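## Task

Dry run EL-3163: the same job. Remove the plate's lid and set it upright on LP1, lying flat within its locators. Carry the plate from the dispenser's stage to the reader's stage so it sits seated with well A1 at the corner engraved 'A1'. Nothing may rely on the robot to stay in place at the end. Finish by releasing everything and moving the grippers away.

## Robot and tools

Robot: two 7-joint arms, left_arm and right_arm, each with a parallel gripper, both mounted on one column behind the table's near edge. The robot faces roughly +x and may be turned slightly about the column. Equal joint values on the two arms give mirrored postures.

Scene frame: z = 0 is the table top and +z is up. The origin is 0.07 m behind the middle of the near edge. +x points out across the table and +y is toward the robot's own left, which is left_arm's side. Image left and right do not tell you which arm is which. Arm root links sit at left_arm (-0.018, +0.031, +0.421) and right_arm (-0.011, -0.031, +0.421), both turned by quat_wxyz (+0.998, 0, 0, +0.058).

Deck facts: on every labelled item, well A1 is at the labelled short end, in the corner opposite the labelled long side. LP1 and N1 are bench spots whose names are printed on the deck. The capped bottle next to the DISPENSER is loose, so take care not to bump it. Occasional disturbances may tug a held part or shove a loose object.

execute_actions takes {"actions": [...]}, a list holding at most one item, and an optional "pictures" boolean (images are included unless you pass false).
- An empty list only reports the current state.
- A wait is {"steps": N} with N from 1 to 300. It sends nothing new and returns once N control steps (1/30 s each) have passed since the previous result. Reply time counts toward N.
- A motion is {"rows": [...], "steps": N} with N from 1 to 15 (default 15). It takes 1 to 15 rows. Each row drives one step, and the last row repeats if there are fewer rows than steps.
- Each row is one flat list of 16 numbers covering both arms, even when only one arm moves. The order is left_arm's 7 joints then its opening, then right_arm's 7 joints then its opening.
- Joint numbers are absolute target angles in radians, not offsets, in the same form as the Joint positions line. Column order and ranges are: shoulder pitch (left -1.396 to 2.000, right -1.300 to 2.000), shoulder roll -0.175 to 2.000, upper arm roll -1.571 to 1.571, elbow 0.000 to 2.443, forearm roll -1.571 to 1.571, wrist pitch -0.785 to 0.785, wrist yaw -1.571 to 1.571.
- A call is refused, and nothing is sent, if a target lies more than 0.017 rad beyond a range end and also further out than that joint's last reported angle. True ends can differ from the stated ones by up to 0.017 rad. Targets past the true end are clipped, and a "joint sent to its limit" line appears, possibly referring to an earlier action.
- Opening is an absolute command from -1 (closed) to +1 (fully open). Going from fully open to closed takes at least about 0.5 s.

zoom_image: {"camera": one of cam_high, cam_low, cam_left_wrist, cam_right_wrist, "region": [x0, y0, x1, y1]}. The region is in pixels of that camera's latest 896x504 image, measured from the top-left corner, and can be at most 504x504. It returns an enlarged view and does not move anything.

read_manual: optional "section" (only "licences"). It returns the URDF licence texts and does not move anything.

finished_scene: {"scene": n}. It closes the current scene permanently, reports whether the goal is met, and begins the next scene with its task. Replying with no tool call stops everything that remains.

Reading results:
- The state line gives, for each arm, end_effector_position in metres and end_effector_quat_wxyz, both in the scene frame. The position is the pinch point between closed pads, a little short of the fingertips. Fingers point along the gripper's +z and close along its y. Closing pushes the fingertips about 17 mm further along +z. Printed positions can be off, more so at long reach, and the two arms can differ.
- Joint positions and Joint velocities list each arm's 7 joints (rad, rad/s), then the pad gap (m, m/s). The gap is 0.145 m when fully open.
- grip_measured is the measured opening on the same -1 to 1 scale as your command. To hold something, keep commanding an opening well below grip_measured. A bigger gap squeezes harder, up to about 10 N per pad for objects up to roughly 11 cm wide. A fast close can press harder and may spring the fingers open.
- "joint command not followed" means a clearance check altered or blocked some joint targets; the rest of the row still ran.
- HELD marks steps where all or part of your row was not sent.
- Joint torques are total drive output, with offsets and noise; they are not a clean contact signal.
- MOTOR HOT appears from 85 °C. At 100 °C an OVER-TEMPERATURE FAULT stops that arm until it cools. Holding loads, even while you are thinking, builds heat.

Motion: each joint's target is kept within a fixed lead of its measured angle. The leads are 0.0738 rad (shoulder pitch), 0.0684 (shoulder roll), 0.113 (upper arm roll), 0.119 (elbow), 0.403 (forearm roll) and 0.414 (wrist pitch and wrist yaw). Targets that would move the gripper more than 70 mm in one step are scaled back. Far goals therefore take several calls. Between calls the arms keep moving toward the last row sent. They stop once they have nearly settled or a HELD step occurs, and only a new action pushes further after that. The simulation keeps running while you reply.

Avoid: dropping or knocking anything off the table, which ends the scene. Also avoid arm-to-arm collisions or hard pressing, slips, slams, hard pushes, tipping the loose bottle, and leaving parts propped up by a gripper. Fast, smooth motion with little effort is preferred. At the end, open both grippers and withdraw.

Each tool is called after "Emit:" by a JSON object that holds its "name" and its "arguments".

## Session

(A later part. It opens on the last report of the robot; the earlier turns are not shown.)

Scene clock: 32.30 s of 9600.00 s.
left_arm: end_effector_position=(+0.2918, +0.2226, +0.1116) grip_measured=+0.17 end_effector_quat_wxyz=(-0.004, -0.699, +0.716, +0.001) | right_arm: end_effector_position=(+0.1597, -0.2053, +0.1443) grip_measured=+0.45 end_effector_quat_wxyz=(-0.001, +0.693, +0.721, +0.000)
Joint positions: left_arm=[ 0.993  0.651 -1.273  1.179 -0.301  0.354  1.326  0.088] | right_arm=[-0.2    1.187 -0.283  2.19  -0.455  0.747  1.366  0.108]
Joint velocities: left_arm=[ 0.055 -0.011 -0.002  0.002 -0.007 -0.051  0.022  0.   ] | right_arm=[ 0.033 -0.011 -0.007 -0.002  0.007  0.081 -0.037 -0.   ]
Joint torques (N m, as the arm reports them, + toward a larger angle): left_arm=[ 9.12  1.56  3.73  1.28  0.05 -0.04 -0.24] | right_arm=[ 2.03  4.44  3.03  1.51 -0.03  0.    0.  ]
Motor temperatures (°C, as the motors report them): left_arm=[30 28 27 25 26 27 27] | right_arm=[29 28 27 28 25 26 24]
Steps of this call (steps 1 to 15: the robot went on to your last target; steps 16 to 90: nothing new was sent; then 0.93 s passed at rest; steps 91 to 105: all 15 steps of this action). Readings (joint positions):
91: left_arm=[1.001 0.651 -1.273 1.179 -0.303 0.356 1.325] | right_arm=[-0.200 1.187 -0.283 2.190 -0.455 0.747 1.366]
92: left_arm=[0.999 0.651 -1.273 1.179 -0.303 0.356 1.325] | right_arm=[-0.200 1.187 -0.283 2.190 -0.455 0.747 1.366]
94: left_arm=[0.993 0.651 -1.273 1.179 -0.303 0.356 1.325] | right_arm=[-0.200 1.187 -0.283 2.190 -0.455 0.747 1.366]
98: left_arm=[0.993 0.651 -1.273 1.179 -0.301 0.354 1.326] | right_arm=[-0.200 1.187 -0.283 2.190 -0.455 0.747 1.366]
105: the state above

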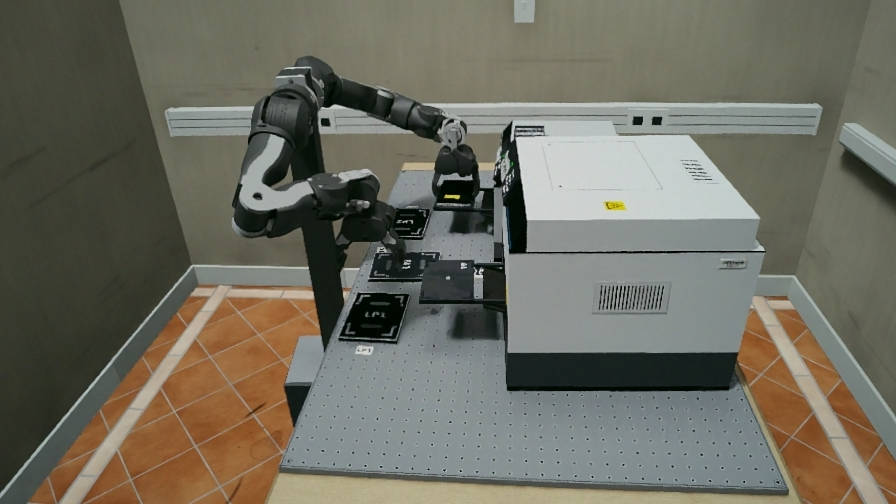

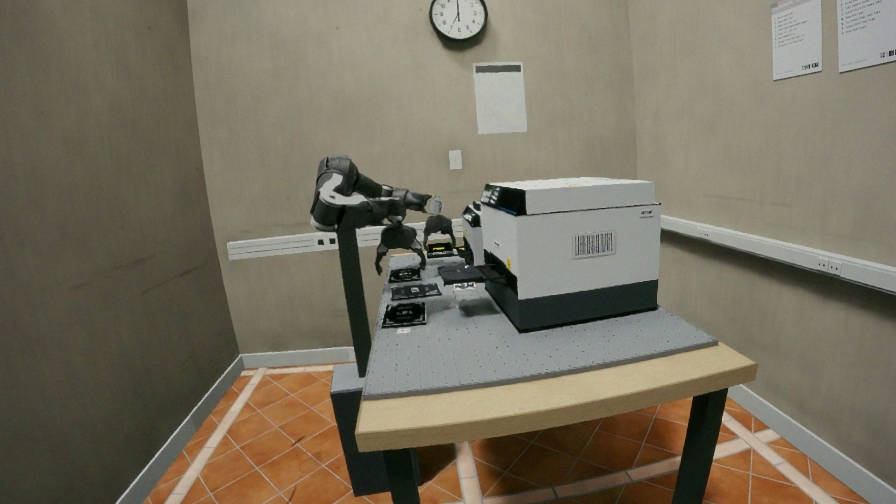

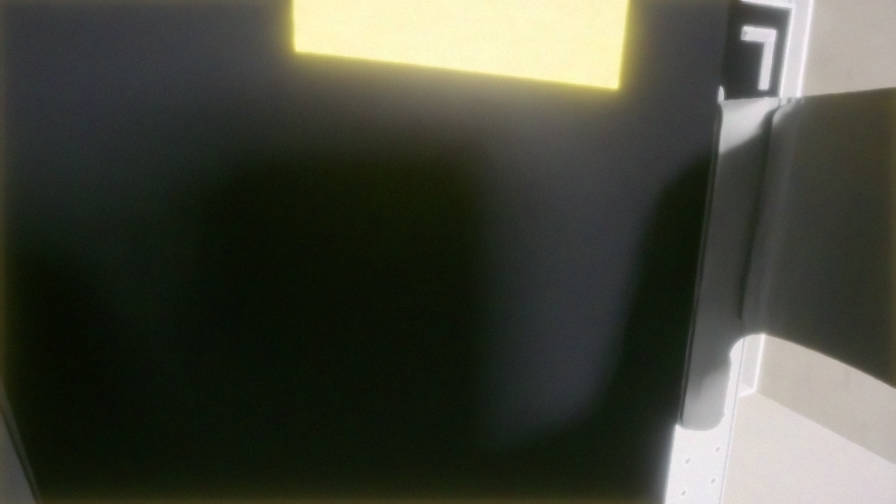

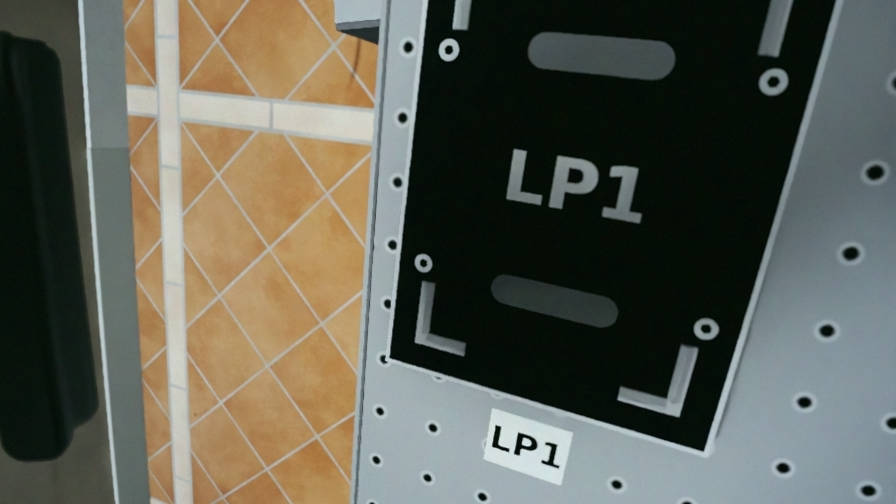

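Emit:
{"name": "execute_actions", "arguments": {"actions": [{"rows":[[0.993,0.653,-1.265,1.185,-0.307,0.356,1.338,-0.8,-0.2,1.188,-0.281,2.189,-0.457,0.75,1.364,0.45],[0.993,0.656,-1.253,1.194,-0.316,0.359,1.352,-0.8,-0.2,1.188,-0.281,2.189,-0.457,0.75,1.364,0.45],[0.993,0.659,-1.241,1.203,-0.325,0.362,1.366,-0.8,-0.2,1.188,-0.281,2.189,-0.457,0.75,1.364,0.45],[0.994,0.663,-1.225,1.215,-0.336,0.366,1.385,-0.8,-0.2,1.188,-0.281,2.189,-0.457,0.75,1.364,0.45],[0.996,0.667,-1.207,1.229,-0.348,0.372,1.405,-0.8,-0.2,1.188,-0.281,2.189,-0.457,0.75,1.364,0.45],[0.998,0.671,-1.189,1.242,-0.36,0.38,1.425,-0.8,-0.2,1.188,-0.281,2.189,-0.457,0.75,1.364,0.45],[1.0,0.675,-1.171,1.256,-0.372,0.39,1.445,-0.8,-0.2,1.188,-0.281,2.189,-0.457,0.75,1.364,0.45],[1.02,0.665,-1.19,1.28,-0.368,0.398,1.451,-0.8,-0.2,1.188,-0.281,2.189,-0.457,0.75,1.364,0.45],[1.042,0.639,-1.232,1.343,-0.357,0.402,1.457,-0.8,-0.2,1.188,-0.281,2.189,-0.457,0.75,1.364,0.45],[1.063,0.62,-1.263,1.387,-0.35,0.404,1.463,-0.8,-0.2,1.188,-0.281,2.189,-0.457,0.75,1.364,0.45],[1.083,0.602,-1.294,1.431,-0.342,0.406,1.469,-0.8,-0.2,1.188,-0.281,2.189,-0.457,0.75,1.364,0.45],[1.104,0.584,-1.325,1.474,-0.335,0.409,1.475,-0.8,-0.2,1.188,-0.281,2.189,-0.457,0.75,1.364,0.45],[1.125,0.566,-1.355,1.518,-0.328,0.411,1.482,-0.8,-0.2,1.188,-0.281,2.189,-0.457,0.75,1.364,0.45],[1.146,0.547,-1.386,1.562,-0.32,0.413,1.488,-0.8,-0.2,1.188,-0.281,2.189,-0.457,0.75,1.364,0.45],[1.167,0.529,-1.417,1.605,-0.313,0.416,1.494,-0.8,-0.2,1.188,-0.281,2.189,-0.457,0.75,1.364,0.45]]}], "pictures": false}}

Emit:
{"name": "execute_actions", "arguments": {"actions": [{"rows":[[1.185,0.511,-1.448,1.649,-0.305,0.418,1.5,-0.8,-0.2,1.188,-0.281,2.189,-0.457,0.75,1.364,0.45],[1.195,0.487,-1.478,1.69,-0.308,0.4,1.506,-0.8,-0.2,1.188,-0.281,2.189,-0.457,0.75,1.364,0.45],[1.195,0.46,-1.505,1.72,-0.32,0.37,1.51,-0.8,-0.2,1.188,-0.281,2.189,-0.457,0.75,1.364,0.45],[1.185,0.43,-1.525,1.735,-0.345,0.335,1.514,-0.8,-0.2,1.188,-0.281,2.189,-0.457,0.75,1.364,0.45],[1.17,0.399,-1.535,1.739,-0.372,0.293,1.514,-0.8,-0.2,1.188,-0.281,2.189,-0.457,0.75,1.364,0.45],[1.138,0.376,-1.533,1.723,-0.407,0.24,1.513,-0.8,-0.2,1.188,-0.281,2.189,-0.457,0.75,1.364,0.45],[1.106,0.354,-1.531,1.706,-0.443,0.187,1.511,-0.8,-0.2,1.188,-0.281,2.189,-0.457,0.75,1.364,0.45],[1.074,0.331,-1.529,1.69,-0.478,0.135,1.51,-0.8,-0.2,1.188,-0.281,2.189,-0.457,0.75,1.364,0.45],[1.042,0.309,-1.527,1.674,-0.514,0.082,1.509,-0.8,-0.2,1.188,-0.281,2.189,-0.457,0.75,1.364,0.45],[1.01,0.286,-1.525,1.658,-0.549,0.029,1.507,-0.8,-0.2,1.188,-0.281,2.189,-0.457,0.75,1.364,0.45],[0.978,0.263,-1.523,1.641,-0.585,-0.024,1.506,-0.8,-0.2,1.188,-0.281,2.189,-0.457,0.75,1.364,0.45],[0.946,0.241,-1.521,1.625,-0.62,-0.077,1.505,-0.8,-0.2,1.188,-0.281,2.189,-0.457,0.75,1.364,0.45],[0.914,0.218,-1.519,1.609,-0.656,-0.129,1.503,-0.8,-0.2,1.188,-0.281,2.189,-0.457,0.75,1.364,0.45],[0.882,0.196,-1.517,1.592,-0.691,-0.182,1.502,-0.8,-0.2,1.188,-0.281,2.189,-0.457,0.75,1.364,0.45],[0.85,0.173,-1.515,1.576,-0.727,-0.235,1.5,-0.8,-0.2,1.188,-0.281,2.189,-0.457,0.75,1.364,0.45]]}], "pictures": false}}

Emit:
{"name": "execute_actions", "arguments": {"actions": [{"rows":[[0.826,0.167,-1.508,1.546,-0.757,-0.252,1.48,-0.8,-0.23,1.188,-0.281,2.2,-0.457,0.75,1.364,0.45],[0.802,0.16,-1.502,1.516,-0.787,-0.269,1.46,-0.8,-0.26,1.188,-0.281,2.21,-0.457,0.75,1.364,0.45],[0.779,0.154,-1.495,1.486,-0.817,-0.286,1.44,-0.8,-0.29,1.188,-0.281,2.22,-0.457,0.75,1.364,0.45],[0.755,0.147,-1.489,1.457,-0.847,-0.304,1.42,-0.8,-0.32,1.188,-0.281,2.23,-0.457,0.75,1.364,0.45],[0.731,0.141,-1.482,1.427,-0.878,-0.321,1.4,-0.8,-0.35,1.188,-0.281,2.24,-0.457,0.75,1.364,0.45],[0.707,0.134,-1.475,1.397,-0.908,-0.339,1.38,-0.8,-0.38,1.188,-0.281,2.25,-0.457,0.75,1.364,0.45],[0.684,0.128,-1.469,1.367,-0.938,-0.356,1.36,-0.8,-0.41,1.188,-0.281,2.26,-0.457,0.75,1.364,0.45],[0.672,0.124,-1.465,1.352,-0.954,-0.365,1.35,-0.8,-0.44,1.188,-0.281,2.27,-0.457,0.75,1.364,0.45],[0.66,0.121,-1.462,1.337,-0.969,-0.374,1.339,-0.8,-0.47,1.188,-0.281,2.28,-0.457,0.75,1.364,0.45]]}]}}

Emit:
{"name": "zoom_image", "arguments": {"camera": "cam_high", "region": [340,220,460,300]}}

Scene clock: 43.80 s of 9600.00 s.
left_arm: end_effector_position=(+0.2626, +0.1060, +0.1733) grip_measured=+0.17 end_effector_quat_wxyz=(+0.005, -0.501, +0.865, -0.021) | right_arm: end_effector_position=(+0.1597, -0.2053, +0.1443) grip_measured=+0.45 end_effector_quat_wxyz=(-0.001, +0.693, +0.721, +0.000)
Joint positions: left_arm=[ 1.164  0.531 -1.411  1.6   -0.319  0.41   1.479  0.088] | right_arm=[-0.2    1.187 -0.283  2.19  -0.455  0.747  1.366  0.108]
Joint velocities: left_arm=[ 0.538 -0.165 -0.647  0.94   0.198  0.066  0.315 -0.   ] | right_arm=[ 0.011 -0.011  0.007  0.012  0.037 -0.066  0.007  0.   ]
Joint torques (N m, as the arm reports them, + toward a larger angle): left_arm=[ 8.54  0.44  5.14  0.4  -0.11  0.11 -0.06] | right_arm=[2.05 4.54 3.05 1.43 0.04 0.04 0.04]
Motor temperatures (°C, as the motors report them): left_arm=[31 28 27 25 26 27 27] | right_arm=[29 28 28 28 25 26 24]
Steps of this call (steps 1 to 15: the robot went on to your last target; steps 16 to 90: nothing new was sent; then 8.00 s passed at rest; steps 91 to 105: all 15 steps of this action). Readings (joint positions):
91: left_arm=[0.993 0.653 -1.271 1.182 -0.303 0.354 1.330] | right_arm=[-0.200 1.187 -0.283 2.190 -0.455 0.747 1.366]
92: left_arm=[0.992 0.655 -1.262 1.190 -0.308 0.355 1.337] | right_arm=[-0.200 1.187 -0.283 2.190 -0.455 0.747 1.366]
94: left_arm=[0.992 0.661 -1.232 1.212 -0.324 0.360 1.365] | right_arm=[-0.200 1.187 -0.283 2.190 -0.455 0.747 1.366]
98: left_arm=[1.014 0.676 -1.183 1.270 -0.364 0.386 1.430] | right_arm=[-0.200 1.187 -0.283 2.190 -0.455 0.747 1.366]
105: the state above

Scene clock: 44.30 s of 9600.00 s.
left_arm: end_effector_position=(+0.1813, +0.0008, +0.1007) grip_measured=+0.17 end_effector_quat_wxyz=(-0.016, -0.055, +0.998, -0.003) | right_arm: end_effector_position=(+0.1597, -0.2053, +0.1443) grip_measured=+0.45 end_effector_quat_wxyz=(-0.001, +0.693, +0.721, +0.000)
Joint positions: left_arm=[ 0.854  0.175 -1.515  1.58  -0.684 -0.169  1.504  0.088] | right_arm=[-0.2    1.187 -0.283  2.19  -0.455  0.747  1.366  0.108]
Joint velocities: left_arm=[-0.736 -0.582  0.002 -0.462 -0.784 -1.209 -0.081 -0.   ] | right_arm=[-0.099  0.011  0.002  0.002  0.022 -0.037 -0.051 -0.   ]
Joint torques (N m, as the arm reports them, + toward a larger angle): left_arm=[ 8.27 -0.34  3.98  2.97  0.13 -0.13 -0.11] | right_arm=[ 1.88  4.63  3.09  1.59  0.01  0.01 -0.03]
Motor temperatures (°C, as the motors report them): left_arm=[31 28 27 25 26 27 27] | right_arm=[29 28 28 28 25 26 24]
Steps of this call (steps 1 to 15: all 15 steps of this action). Readings (joint positions):
1: left_arm=[1.186 0.523 -1.440 1.638 -0.315 0.412 1.486] | right_arm=[-0.200 1.187 -0.283 2.190 -0.455 0.747 1.366]
2: left_arm=[1.202 0.503 -1.467 1.679 -0.315 0.408 1.492] | right_arm=[-0.200 1.187 -0.283 2.190 -0.455 0.747 1.366]
4: left_arm=[1.197 0.425 -1.514 1.737 -0.328 0.368 1.502] | right_arm=[-0.200 1.187 -0.283 2.190 -0.455 0.747 1.366]
8: left_arm=[1.077 0.336 -1.529 1.692 -0.436 0.197 1.508] | right_arm=[-0.200 1.187 -0.283 2.190 -0.455 0.747 1.366]
15: the state above

Scene clock: 44.80 s of 9600.00 s.
left_arm: end_effector_position=(+0.1863, +0.0021, +0.0396) grip_measured=+0.17 end_effector_quat_wxyz=(+0.000, -0.021, +1.000, +0.001) | right_arm: end_effector_position=(+0.0778, -0.1949, +0.1263) grip_measured=+0.45 end_effector_quat_wxyz=(-0.095, +0.664, +0.738, -0.075)
Joint positions: left_arm=[ 0.661  0.122 -1.463  1.338 -0.967 -0.371  1.346  0.088] | right_arm=[-0.47   1.186 -0.283  2.28  -0.456  0.748  1.365  0.108]
Joint velocities: left_arm=[ 0.099 -0.011  0.002  0.022 -0.037 -0.022 -0.022  0.   ] | right_arm=[-0.011  0.099  0.002  0.012 -0.022  0.139 -0.007 -0.   ]
Joint torques (N m, as the arm reports them, + toward a larger angle): left_arm=[ 6.28 -1.6   3.67  2.97 -0.06 -0.1  -0.2 ] | right_arm=[ 0.93  4.    2.48  2.06  0.07 -0.02  0.14]
Motor temperatures (°C, as the motors report them): left_arm=[31 28 27 25 26 27 27] | right_arm=[29 28 28 28 25 26 24]
Steps of this call (steps 1 to 15: all 15 steps of this action). Readings (joint positions):
1: left_arm=[0.825 0.159 -1.513 1.556 -0.715 -0.207 1.495] | right_arm=[-0.221 1.188 -0.276 2.195 -0.459 0.747 1.363]
2: left_arm=[0.802 0.150 -1.508 1.525 -0.745 -0.234 1.480] | right_arm=[-0.256 1.189 -0.276 2.203 -0.460 0.748 1.362]
4: left_arm=[0.760 0.148 -1.492 1.462 -0.809 -0.277 1.447] | right_arm=[-0.321 1.187 -0.282 2.226 -0.457 0.748 1.363]
8: left_arm=[0.669 0.126 -1.471 1.353 -0.927 -0.346 1.375] | right_arm=[-0.439 1.187 -0.280 2.265 -0.458 0.748 1.362]
15: the state above

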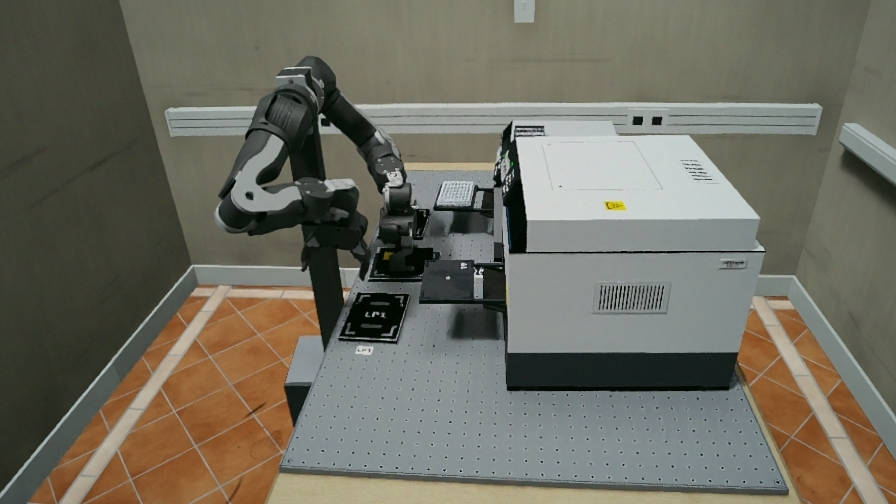

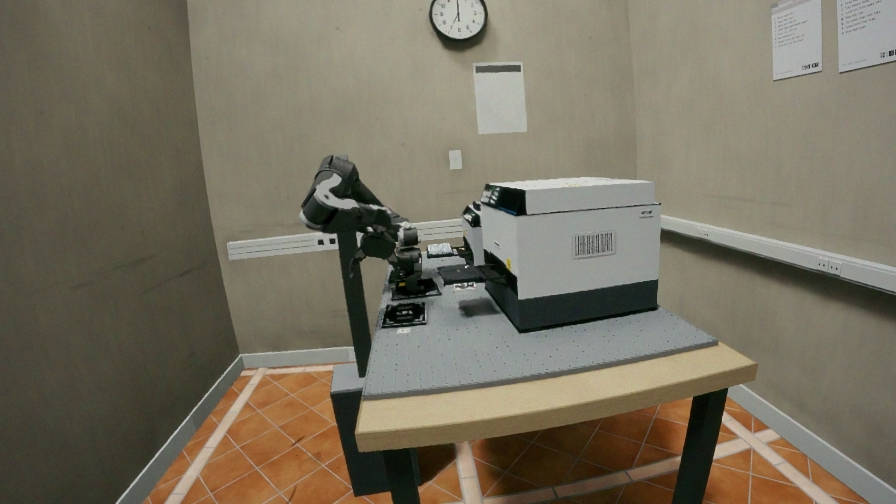

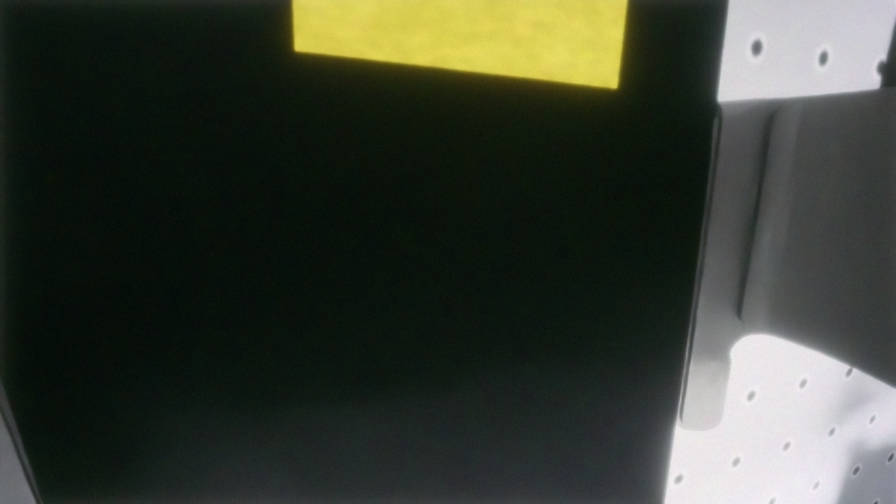

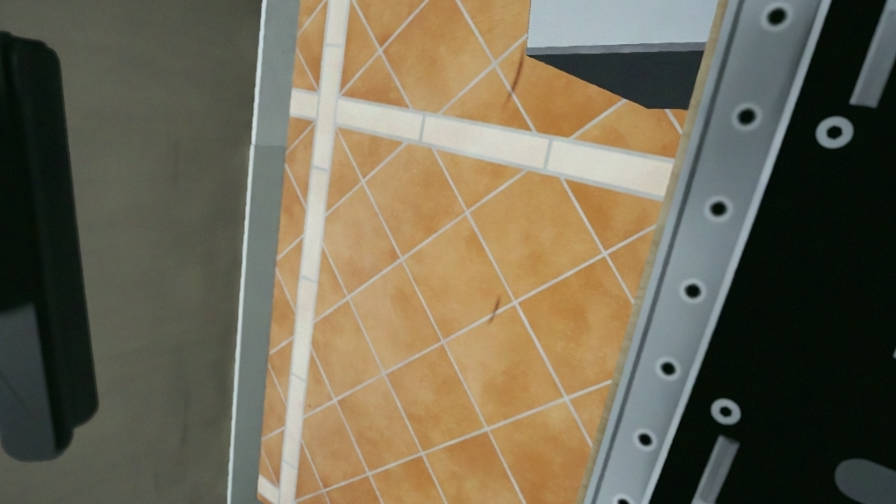

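Region (340, 220, 460, 300) of cam_high's 896x504 image, scaled by 4.200, with more detail than that image has.

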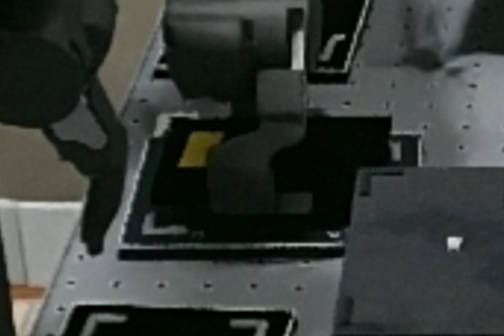

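Emit:
{"name": "execute_actions", "arguments": {"actions": [{"rows":[[0.658,0.12,-1.461,1.33,-0.974,-0.377,1.334,-0.8,-0.47,1.188,-0.281,2.28,-0.457,0.75,1.364,0.45],[0.656,0.118,-1.461,1.324,-0.979,-0.381,1.33,-0.8,-0.47,1.188,-0.281,2.28,-0.457,0.75,1.364,0.45],[0.653,0.117,-1.46,1.317,-0.984,-0.384,1.325,-0.8,-0.47,1.188,-0.281,2.28,-0.457,0.75,1.364,0.45],[0.651,0.115,-1.459,1.311,-0.989,-0.388,1.321,-0.8,-0.47,1.188,-0.281,2.28,-0.457,0.75,1.364,0.45],[0.648,0.114,-1.458,1.304,-0.994,-0.391,1.316,-0.8,-0.47,1.188,-0.281,2.28,-0.457,0.75,1.364,0.45],[0.645,0.112,-1.458,1.298,-0.999,-0.394,1.312,-0.8,-0.47,1.188,-0.281,2.28,-0.457,0.75,1.364,0.45],[0.642,0.111,-1.457,1.291,-1.004,-0.398,1.307,-0.8,-0.47,1.188,-0.281,2.28,-0.457,0.75,1.364,0.45],[0.64,0.109,-1.456,1.285,-1.009,-0.401,1.303,-0.8,-0.47,1.188,-0.281,2.28,-0.457,0.75,1.364,0.45],[0.637,0.108,-1.455,1.278,-1.014,-0.405,1.298,-0.8,-0.47,1.188,-0.281,2.28,-0.457,0.75,1.364,0.45],[0.634,0.106,-1.454,1.272,-1.019,-0.408,1.294,-0.8,-0.47,1.188,-0.281,2.28,-0.457,0.75,1.364,0.45]]}]}}

Emit:
{"name": "zoom_image", "arguments": {"camera": "cam_high", "region": [340,220,460,300]}}

Scene clock: 47.87 s of 9600.00 s.
left_arm: end_effector_position=(+0.1883, +0.0042, +0.0272) grip_measured=+0.17 end_effector_quat_wxyz=(+0.002, -0.016, +1.000, +0.004) | right_arm: end_effector_position=(+0.0778, -0.1949, +0.1263) grip_measured=+0.45 end_effector_quat_wxyz=(-0.095, +0.664, +0.738, -0.075)
Joint positions: left_arm=[ 0.637  0.107 -1.457  1.274 -1.017 -0.405  1.301  0.088] | right_arm=[-0.47   1.186 -0.283  2.28  -0.456  0.748  1.365  0.108]
Joint velocities: left_arm=[ 0.011 -0.099 -0.007  0.017  0.051 -0.007 -0.007 -0.   ] | right_arm=[-0.011 -0.011 -0.007 -0.002 -0.007 -0.007 -0.051 -0.   ]
Joint torques (N m, as the arm reports them, + toward a larger angle): left_arm=[ 5.83 -1.51  3.94  2.74 -0.09 -0.09 -0.23] | right_arm=[ 1.19  3.86  2.14  1.99  0.11 -0.03  0.16]
Motor temperatures (°C, as the motors report them): left_arm=[30 28 27 25 26 27 27] | right_arm=[29 28 27 28 25 26 24]
Steps of this call (steps 1 to 15: the robot went on to your last target; steps 16 to 77: nothing new was sent; steps 78 to 92: all 15 steps of this action). Readings (joint positions):
78: left_arm=[0.661 0.120 -1.463 1.335 -0.971 -0.372 1.342] | right_arm=[-0.470 1.186 -0.283 2.280 -0.456 0.748 1.365]
79: left_arm=[0.661 0.119 -1.463 1.329 -0.974 -0.375 1.339] | right_arm=[-0.470 1.186 -0.283 2.280 -0.456 0.748 1.365]
81: left_arm=[0.656 0.117 -1.462 1.314 -0.983 -0.381 1.332] | right_arm=[-0.470 1.186 -0.283 2.280 -0.456 0.748 1.365]
85: left_arm=[0.643 0.111 -1.460 1.288 -1.002 -0.394 1.315] | right_arm=[-0.470 1.186 -0.283 2.280 -0.456 0.748 1.365]
92: the state above

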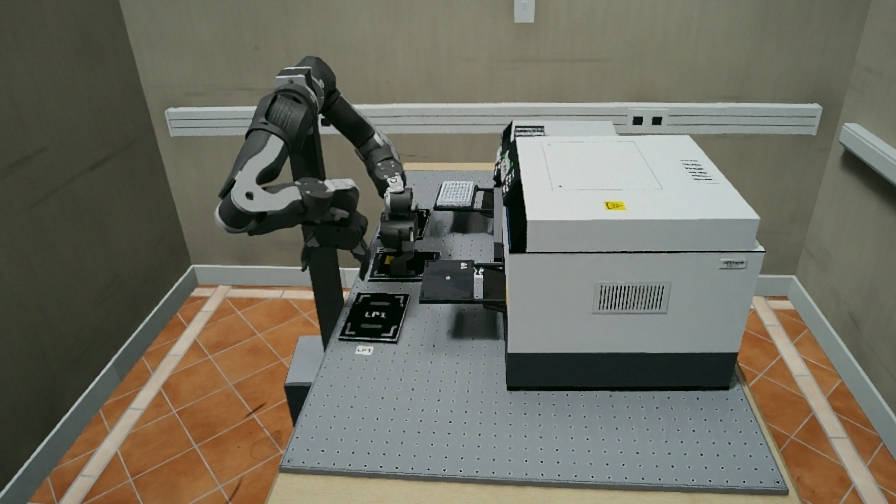

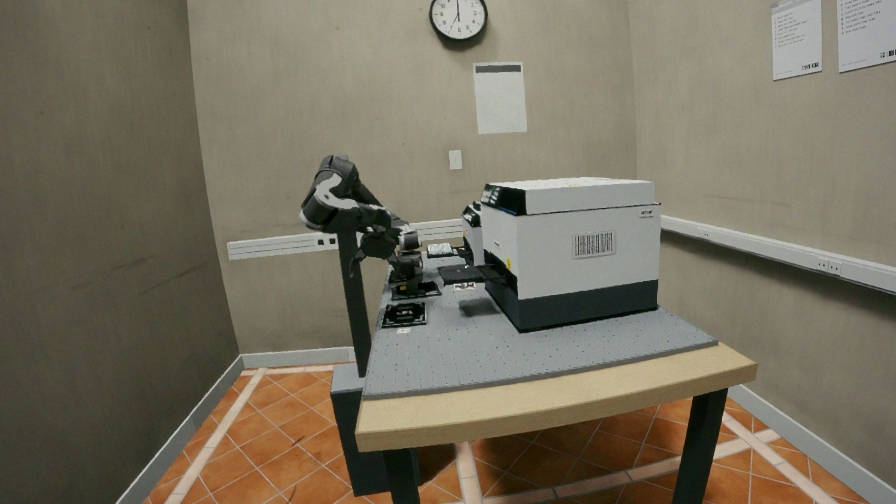

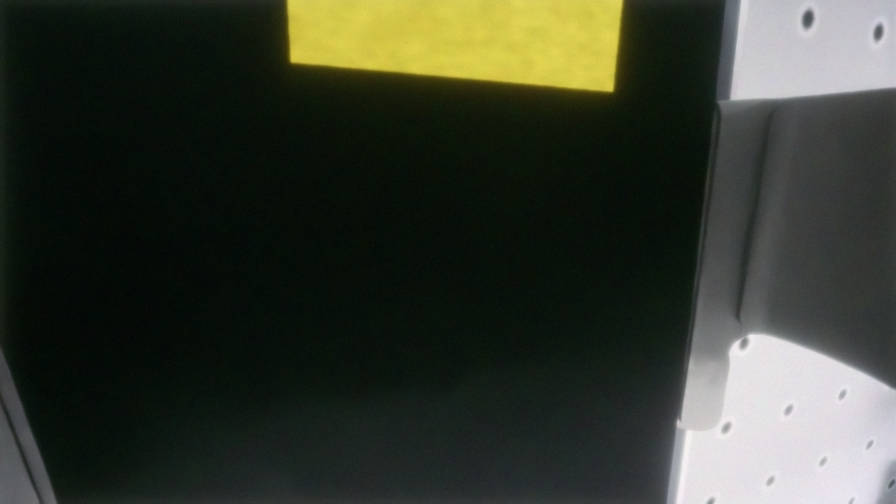

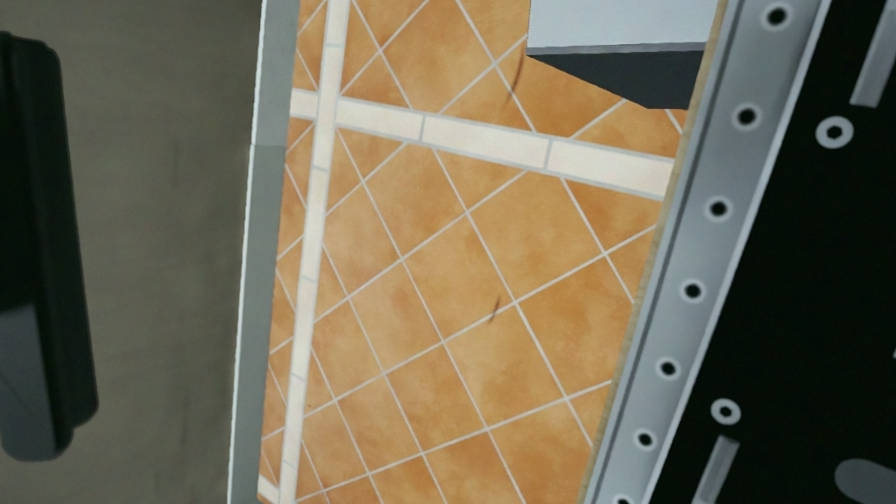

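Region (340, 220, 460, 300) of cam_high's 896x504 image, scaled by 4.200, with more detail than that image has.

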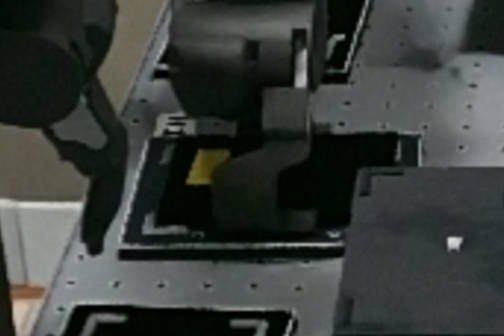

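Emit:
{"name": "execute_actions", "arguments": {"actions": [{"rows":[[0.631,0.104,-1.454,1.267,-1.023,-0.41,1.288,-0.8,-0.47,1.188,-0.281,2.28,-0.457,0.75,1.364,0.45],[0.628,0.103,-1.453,1.262,-1.027,-0.412,1.283,-0.8,-0.47,1.188,-0.281,2.28,-0.457,0.75,1.364,0.45],[0.628,0.103,-1.453,1.262,-1.027,-0.412,1.283,-0.8,-0.47,1.188,-0.281,2.28,-0.457,0.75,1.364,0.45],[0.628,0.103,-1.453,1.262,-1.027,-0.412,1.283,-0.8,-0.47,1.188,-0.281,2.28,-0.457,0.75,1.364,0.45],[0.628,0.103,-1.453,1.262,-1.027,-0.412,1.283,-0.5,-0.47,1.188,-0.281,2.28,-0.457,0.75,1.364,0.45],[0.628,0.103,-1.453,1.262,-1.027,-0.412,1.283,-0.2,-0.47,1.188,-0.281,2.28,-0.457,0.75,1.364,0.45],[0.628,0.103,-1.453,1.262,-1.027,-0.412,1.283,0.05,-0.47,1.188,-0.281,2.28,-0.457,0.75,1.364,0.45],[0.628,0.103,-1.453,1.262,-1.027,-0.412,1.283,0.15,-0.47,1.188,-0.281,2.28,-0.457,0.75,1.364,0.45],[0.628,0.103,-1.453,1.262,-1.027,-0.412,1.283,0.21,-0.47,1.188,-0.281,2.28,-0.457,0.75,1.364,0.45],[0.628,0.103,-1.453,1.262,-1.027,-0.412,1.283,0.3,-0.47,1.188,-0.281,2.28,-0.457,0.75,1.364,0.45],[0.628,0.103,-1.453,1.262,-1.027,-0.412,1.283,0.45,-0.47,1.188,-0.281,2.28,-0.457,0.75,1.364,0.45]]}], "pictures": false}}

Emit:
{"name": "execute_actions", "arguments": {"actions": [{"rows":[[0.644,0.112,-1.457,1.3,-0.998,-0.393,1.315,0.45,-0.44,1.188,-0.281,2.27,-0.457,0.75,1.364,0.45],[0.66,0.121,-1.462,1.337,-0.969,-0.374,1.345,0.45,-0.41,1.188,-0.281,2.26,-0.457,0.75,1.364,0.45],[0.684,0.128,-1.469,1.367,-0.938,-0.356,1.365,0.45,-0.38,1.188,-0.281,2.25,-0.457,0.75,1.364,0.45],[0.707,0.134,-1.475,1.397,-0.908,-0.339,1.385,0.45,-0.35,1.188,-0.281,2.24,-0.457,0.75,1.364,0.45],[0.731,0.141,-1.482,1.427,-0.878,-0.321,1.405,0.45,-0.32,1.188,-0.281,2.23,-0.457,0.75,1.364,0.45],[0.755,0.147,-1.489,1.457,-0.847,-0.304,1.425,0.45,-0.29,1.188,-0.281,2.22,-0.457,0.75,1.364,0.45],[0.779,0.154,-1.495,1.486,-0.817,-0.286,1.445,0.45,-0.26,1.188,-0.281,2.21,-0.457,0.75,1.364,0.45],[0.802,0.16,-1.502,1.516,-0.787,-0.269,1.465,0.45,-0.23,1.188,-0.281,2.2,-0.457,0.75,1.364,0.45],[0.826,0.167,-1.508,1.546,-0.757,-0.25,1.485,0.45,-0.2,1.188,-0.281,2.189,-0.457,0.75,1.364,0.45],[0.85,0.173,-1.515,1.576,-0.727,-0.232,1.506,0.45,-0.2,1.188,-0.281,2.189,-0.457,0.75,1.364,0.45]]}]}}

Scene clock: 55.73 s of 9600.00 s.
left_arm: end_effector_position=(+0.1880, +0.0024, +0.0257) grip_measured=+0.45 end_effector_quat_wxyz=(+0.002, -0.015, +1.000, +0.001) | right_arm: end_effector_position=(+0.0778, -0.1949, +0.1263) grip_measured=+0.45 end_effector_quat_wxyz=(-0.095, +0.664, +0.738, -0.075)
Joint positions: left_arm=[ 0.632  0.103 -1.455  1.265 -1.025 -0.409  1.289  0.108] | right_arm=[-0.47   1.186 -0.283  2.28  -0.456  0.748  1.365  0.108]
Joint velocities: left_arm=[ 0.011 -0.033 -0.002  0.002 -0.007 -0.007  0.007  0.   ] | right_arm=[-0.011 -0.011  0.007 -0.002  0.037 -0.037 -0.022  0.   ]
Joint torques (N m, as the arm reports them, + toward a larger angle): left_arm=[ 5.69 -1.35  3.53  2.44 -0.05 -0.08 -0.22] | right_arm=[ 1.04  4.07  2.21  1.92  0.1  -0.01  0.11]
Motor temperatures (°C, as the motors report them): left_arm=[30 28 27 25 26 27 27] | right_arm=[29 28 27 28 25 26 24]
Steps of this call (steps 1 to 15: the robot went on to your last target; steps 16 to 90: nothing new was sent; then 4.37 s passed at rest; steps 91 to 105: all 15 steps of this action). Readings (joint positions):
91: left_arm=[0.636 0.106 -1.456 1.271 -1.019 -0.406 1.298] | right_arm=[-0.470 1.186 -0.283 2.280 -0.456 0.748 1.365]
92: left_arm=[0.635 0.104 -1.455 1.269 -1.021 -0.407 1.299] | right_arm=[-0.470 1.186 -0.283 2.280 -0.456 0.748 1.365]
94: left_arm=[0.634 0.103 -1.455 1.268 -1.022 -0.407 1.300] | right_arm=[-0.470 1.186 -0.283 2.280 -0.456 0.748 1.365]
98: left_arm=[0.634 0.103 -1.455 1.268 -1.022 -0.407 1.300] | right_arm=[-0.470 1.186 -0.283 2.280 -0.456 0.748 1.365]
105: the state above

Scene clock: 56.23 s of 9600.00 s.
left_arm: end_effector_position=(+0.1871, +0.0004, +0.1007) grip_measured=+0.45 end_effector_quat_wxyz=(+0.002, -0.020, +1.000, -0.003) | right_arm: end_effector_position=(+0.1614, -0.2067, +0.1446) grip_measured=+0.45 end_effector_quat_wxyz=(+0.003, +0.694, +0.720, +0.001)
Joint positions: left_arm=[ 0.851  0.172 -1.512  1.579 -0.729 -0.236  1.499  0.108] | right_arm=[-0.201  1.189 -0.28   2.188 -0.459  0.748  1.363  0.108]
Joint velocities: left_arm=[-0.033  0.011 -0.007 -0.007  0.007  0.022  0.066 -0.   ] | right_arm=[-0.033  0.077 -0.002  0.012 -0.022  0.022  0.007  0.   ]
Joint torques (N m, as the arm reports them, + toward a larger angle): left_arm=[ 7.03 -0.7   3.46  2.11  0.03  0.1   0.12] | right_arm=[ 1.72  4.17  2.12  1.91  0.02 -0.04  0.03]
Motor temperatures (°C, as the motors report them): left_arm=[30 28 27 25 26 27 27] | right_arm=[29 28 27 28 25 26 24]
Steps of this call (steps 1 to 15: all 15 steps of this action). Readings (joint positions):
1: left_arm=[0.635 0.111 -1.456 1.287 -1.015 -0.403 1.298] | right_arm=[-0.451 1.186 -0.286 2.275 -0.453 0.748 1.367]
2: left_arm=[0.648 0.124 -1.461 1.328 -0.994 -0.392 1.316] | right_arm=[-0.414 1.185 -0.286 2.265 -0.453 0.748 1.367]
4: left_arm=[0.703 0.132 -1.472 1.392 -0.940 -0.362 1.356] | right_arm=[-0.350 1.187 -0.280 2.242 -0.457 0.748 1.365]
8: left_arm=[0.802 0.158 -1.495 1.512 -0.824 -0.293 1.434] | right_arm=[-0.232 1.187 -0.282 2.203 -0.457 0.748 1.365]
15: the state above

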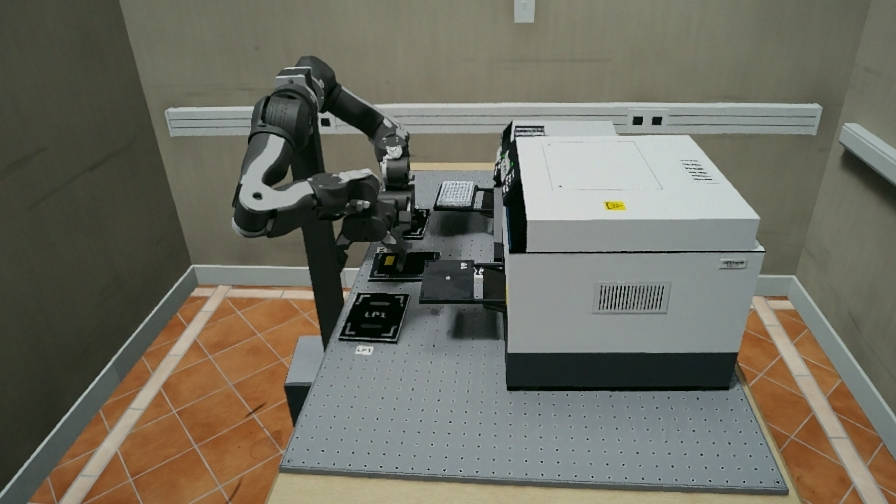

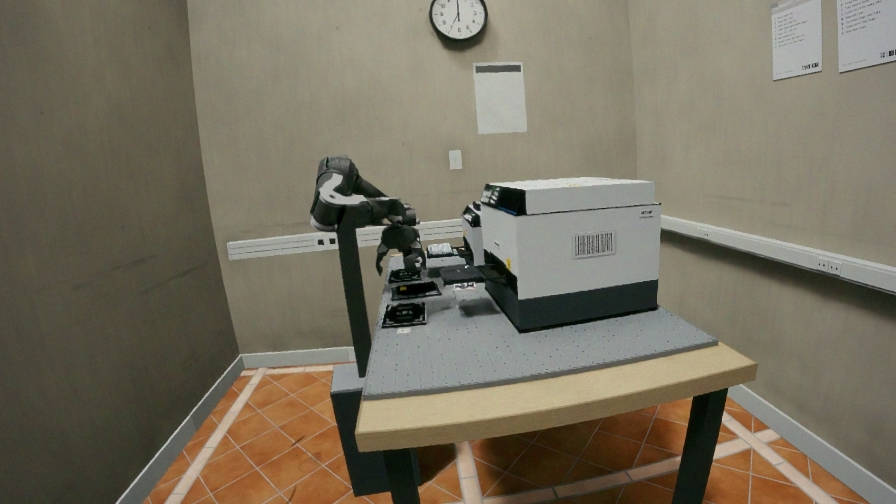

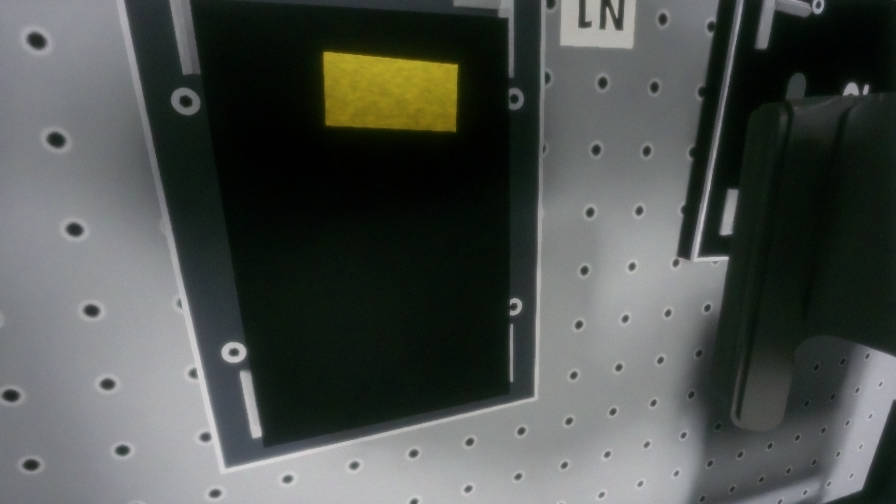

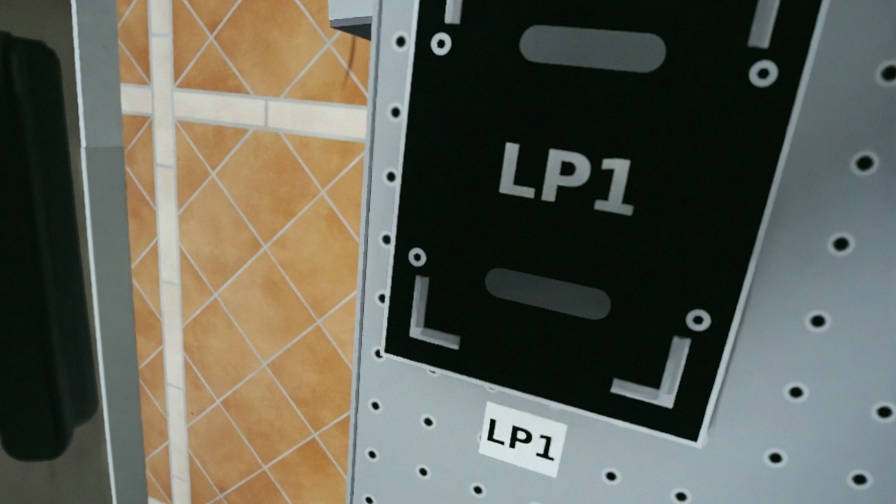

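Emit:
{"name": "execute_actions", "arguments": {"actions": []}}

Scene clock: 63.10 s of 9600.00 s.
left_arm: end_effector_position=(+0.1869, +0.0005, +0.1007) grip_measured=+0.45 end_effector_quat_wxyz=(+0.002, -0.021, +1.000, -0.002) | right_arm: end_effector_position=(+0.1614, -0.2067, +0.1446) grip_measured=+0.45 end_effector_quat_wxyz=(+0.003, +0.694, +0.720, +0.001)
Joint positions: left_arm=[ 0.851  0.172 -1.512  1.579 -0.729 -0.235  1.5    0.108] | right_arm=[-0.201  1.189 -0.28   2.188 -0.459  0.748  1.363  0.108]
Joint velocities: left_arm=[ 0.011 -0.011 -0.002 -0.007 -0.037  0.051  0.051 -0.   ] | right_arm=[-0.099 -0.121 -0.027  0.007 -0.066  0.007 -0.037  0.   ]
Joint torques (N m, as the arm reports them, + toward a larger angle): left_arm=[ 6.92 -0.78  3.48  2.1   0.06  0.09  0.14] | right_arm=[ 1.95  3.9   2.05  1.86  0.06 -0.07  0.05]
Motor temperatures (°C, as the motors report them): left_arm=[30 28 27 25 26 27 27] | right_arm=[29 28 27 28 25 26 24]
Steps of this call (steps 1 to 15: the robot went on to your last target; steps 16 to 90: nothing new was sent; then 3.87 s passed at rest). Readings (joint positions):
1: left_arm=[0.851 0.172 -1.512 1.579 -0.729 -0.236 1.500] | right_arm=[-0.201 1.189 -0.280 2.188 -0.459 0.748 1.363]
2: left_arm=[0.851 0.172 -1.512 1.579 -0.729 -0.235 1.500] | right_arm=[-0.201 1.189 -0.280 2.188 -0.459 0.748 1.363]
4: left_arm=[0.851 0.172 -1.512 1.579 -0.729 -0.235 1.500] | right_arm=[-0.201 1.189 -0.280 2.188 -0.459 0.748 1.363]
8: left_arm=[0.851 0.172 -1.512 1.579 -0.729 -0.235 1.500] | right_arm=[-0.201 1.189 -0.280 2.188 -0.459 0.748 1.363]
90: the state above
All arms were judged still, so your last target was given up. Only a new action makes them travel on or press farther. Fingers that are still opening or closing keep moving.

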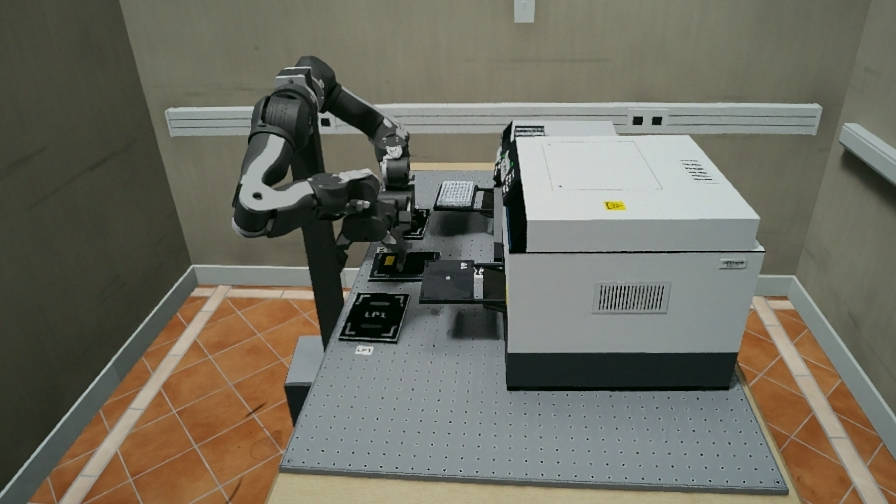

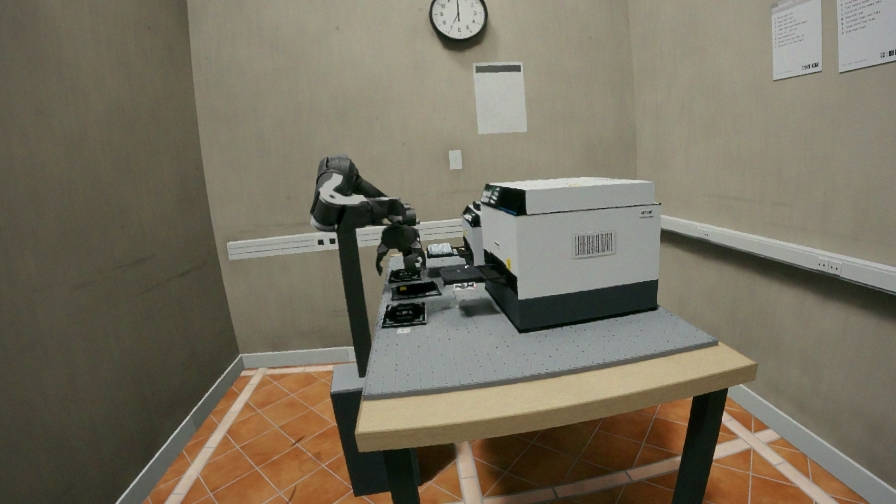

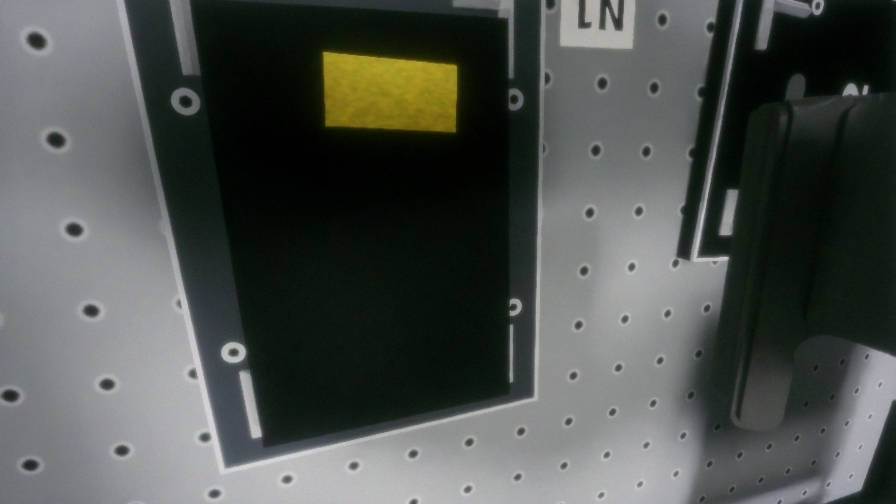

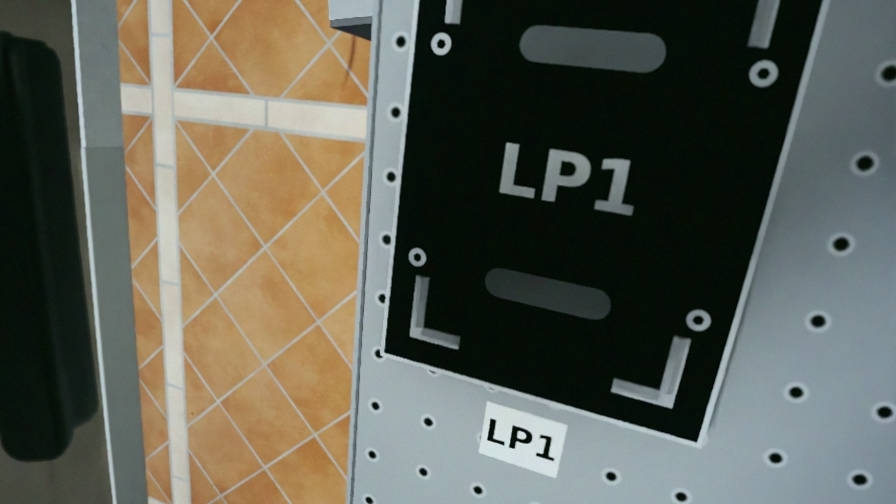

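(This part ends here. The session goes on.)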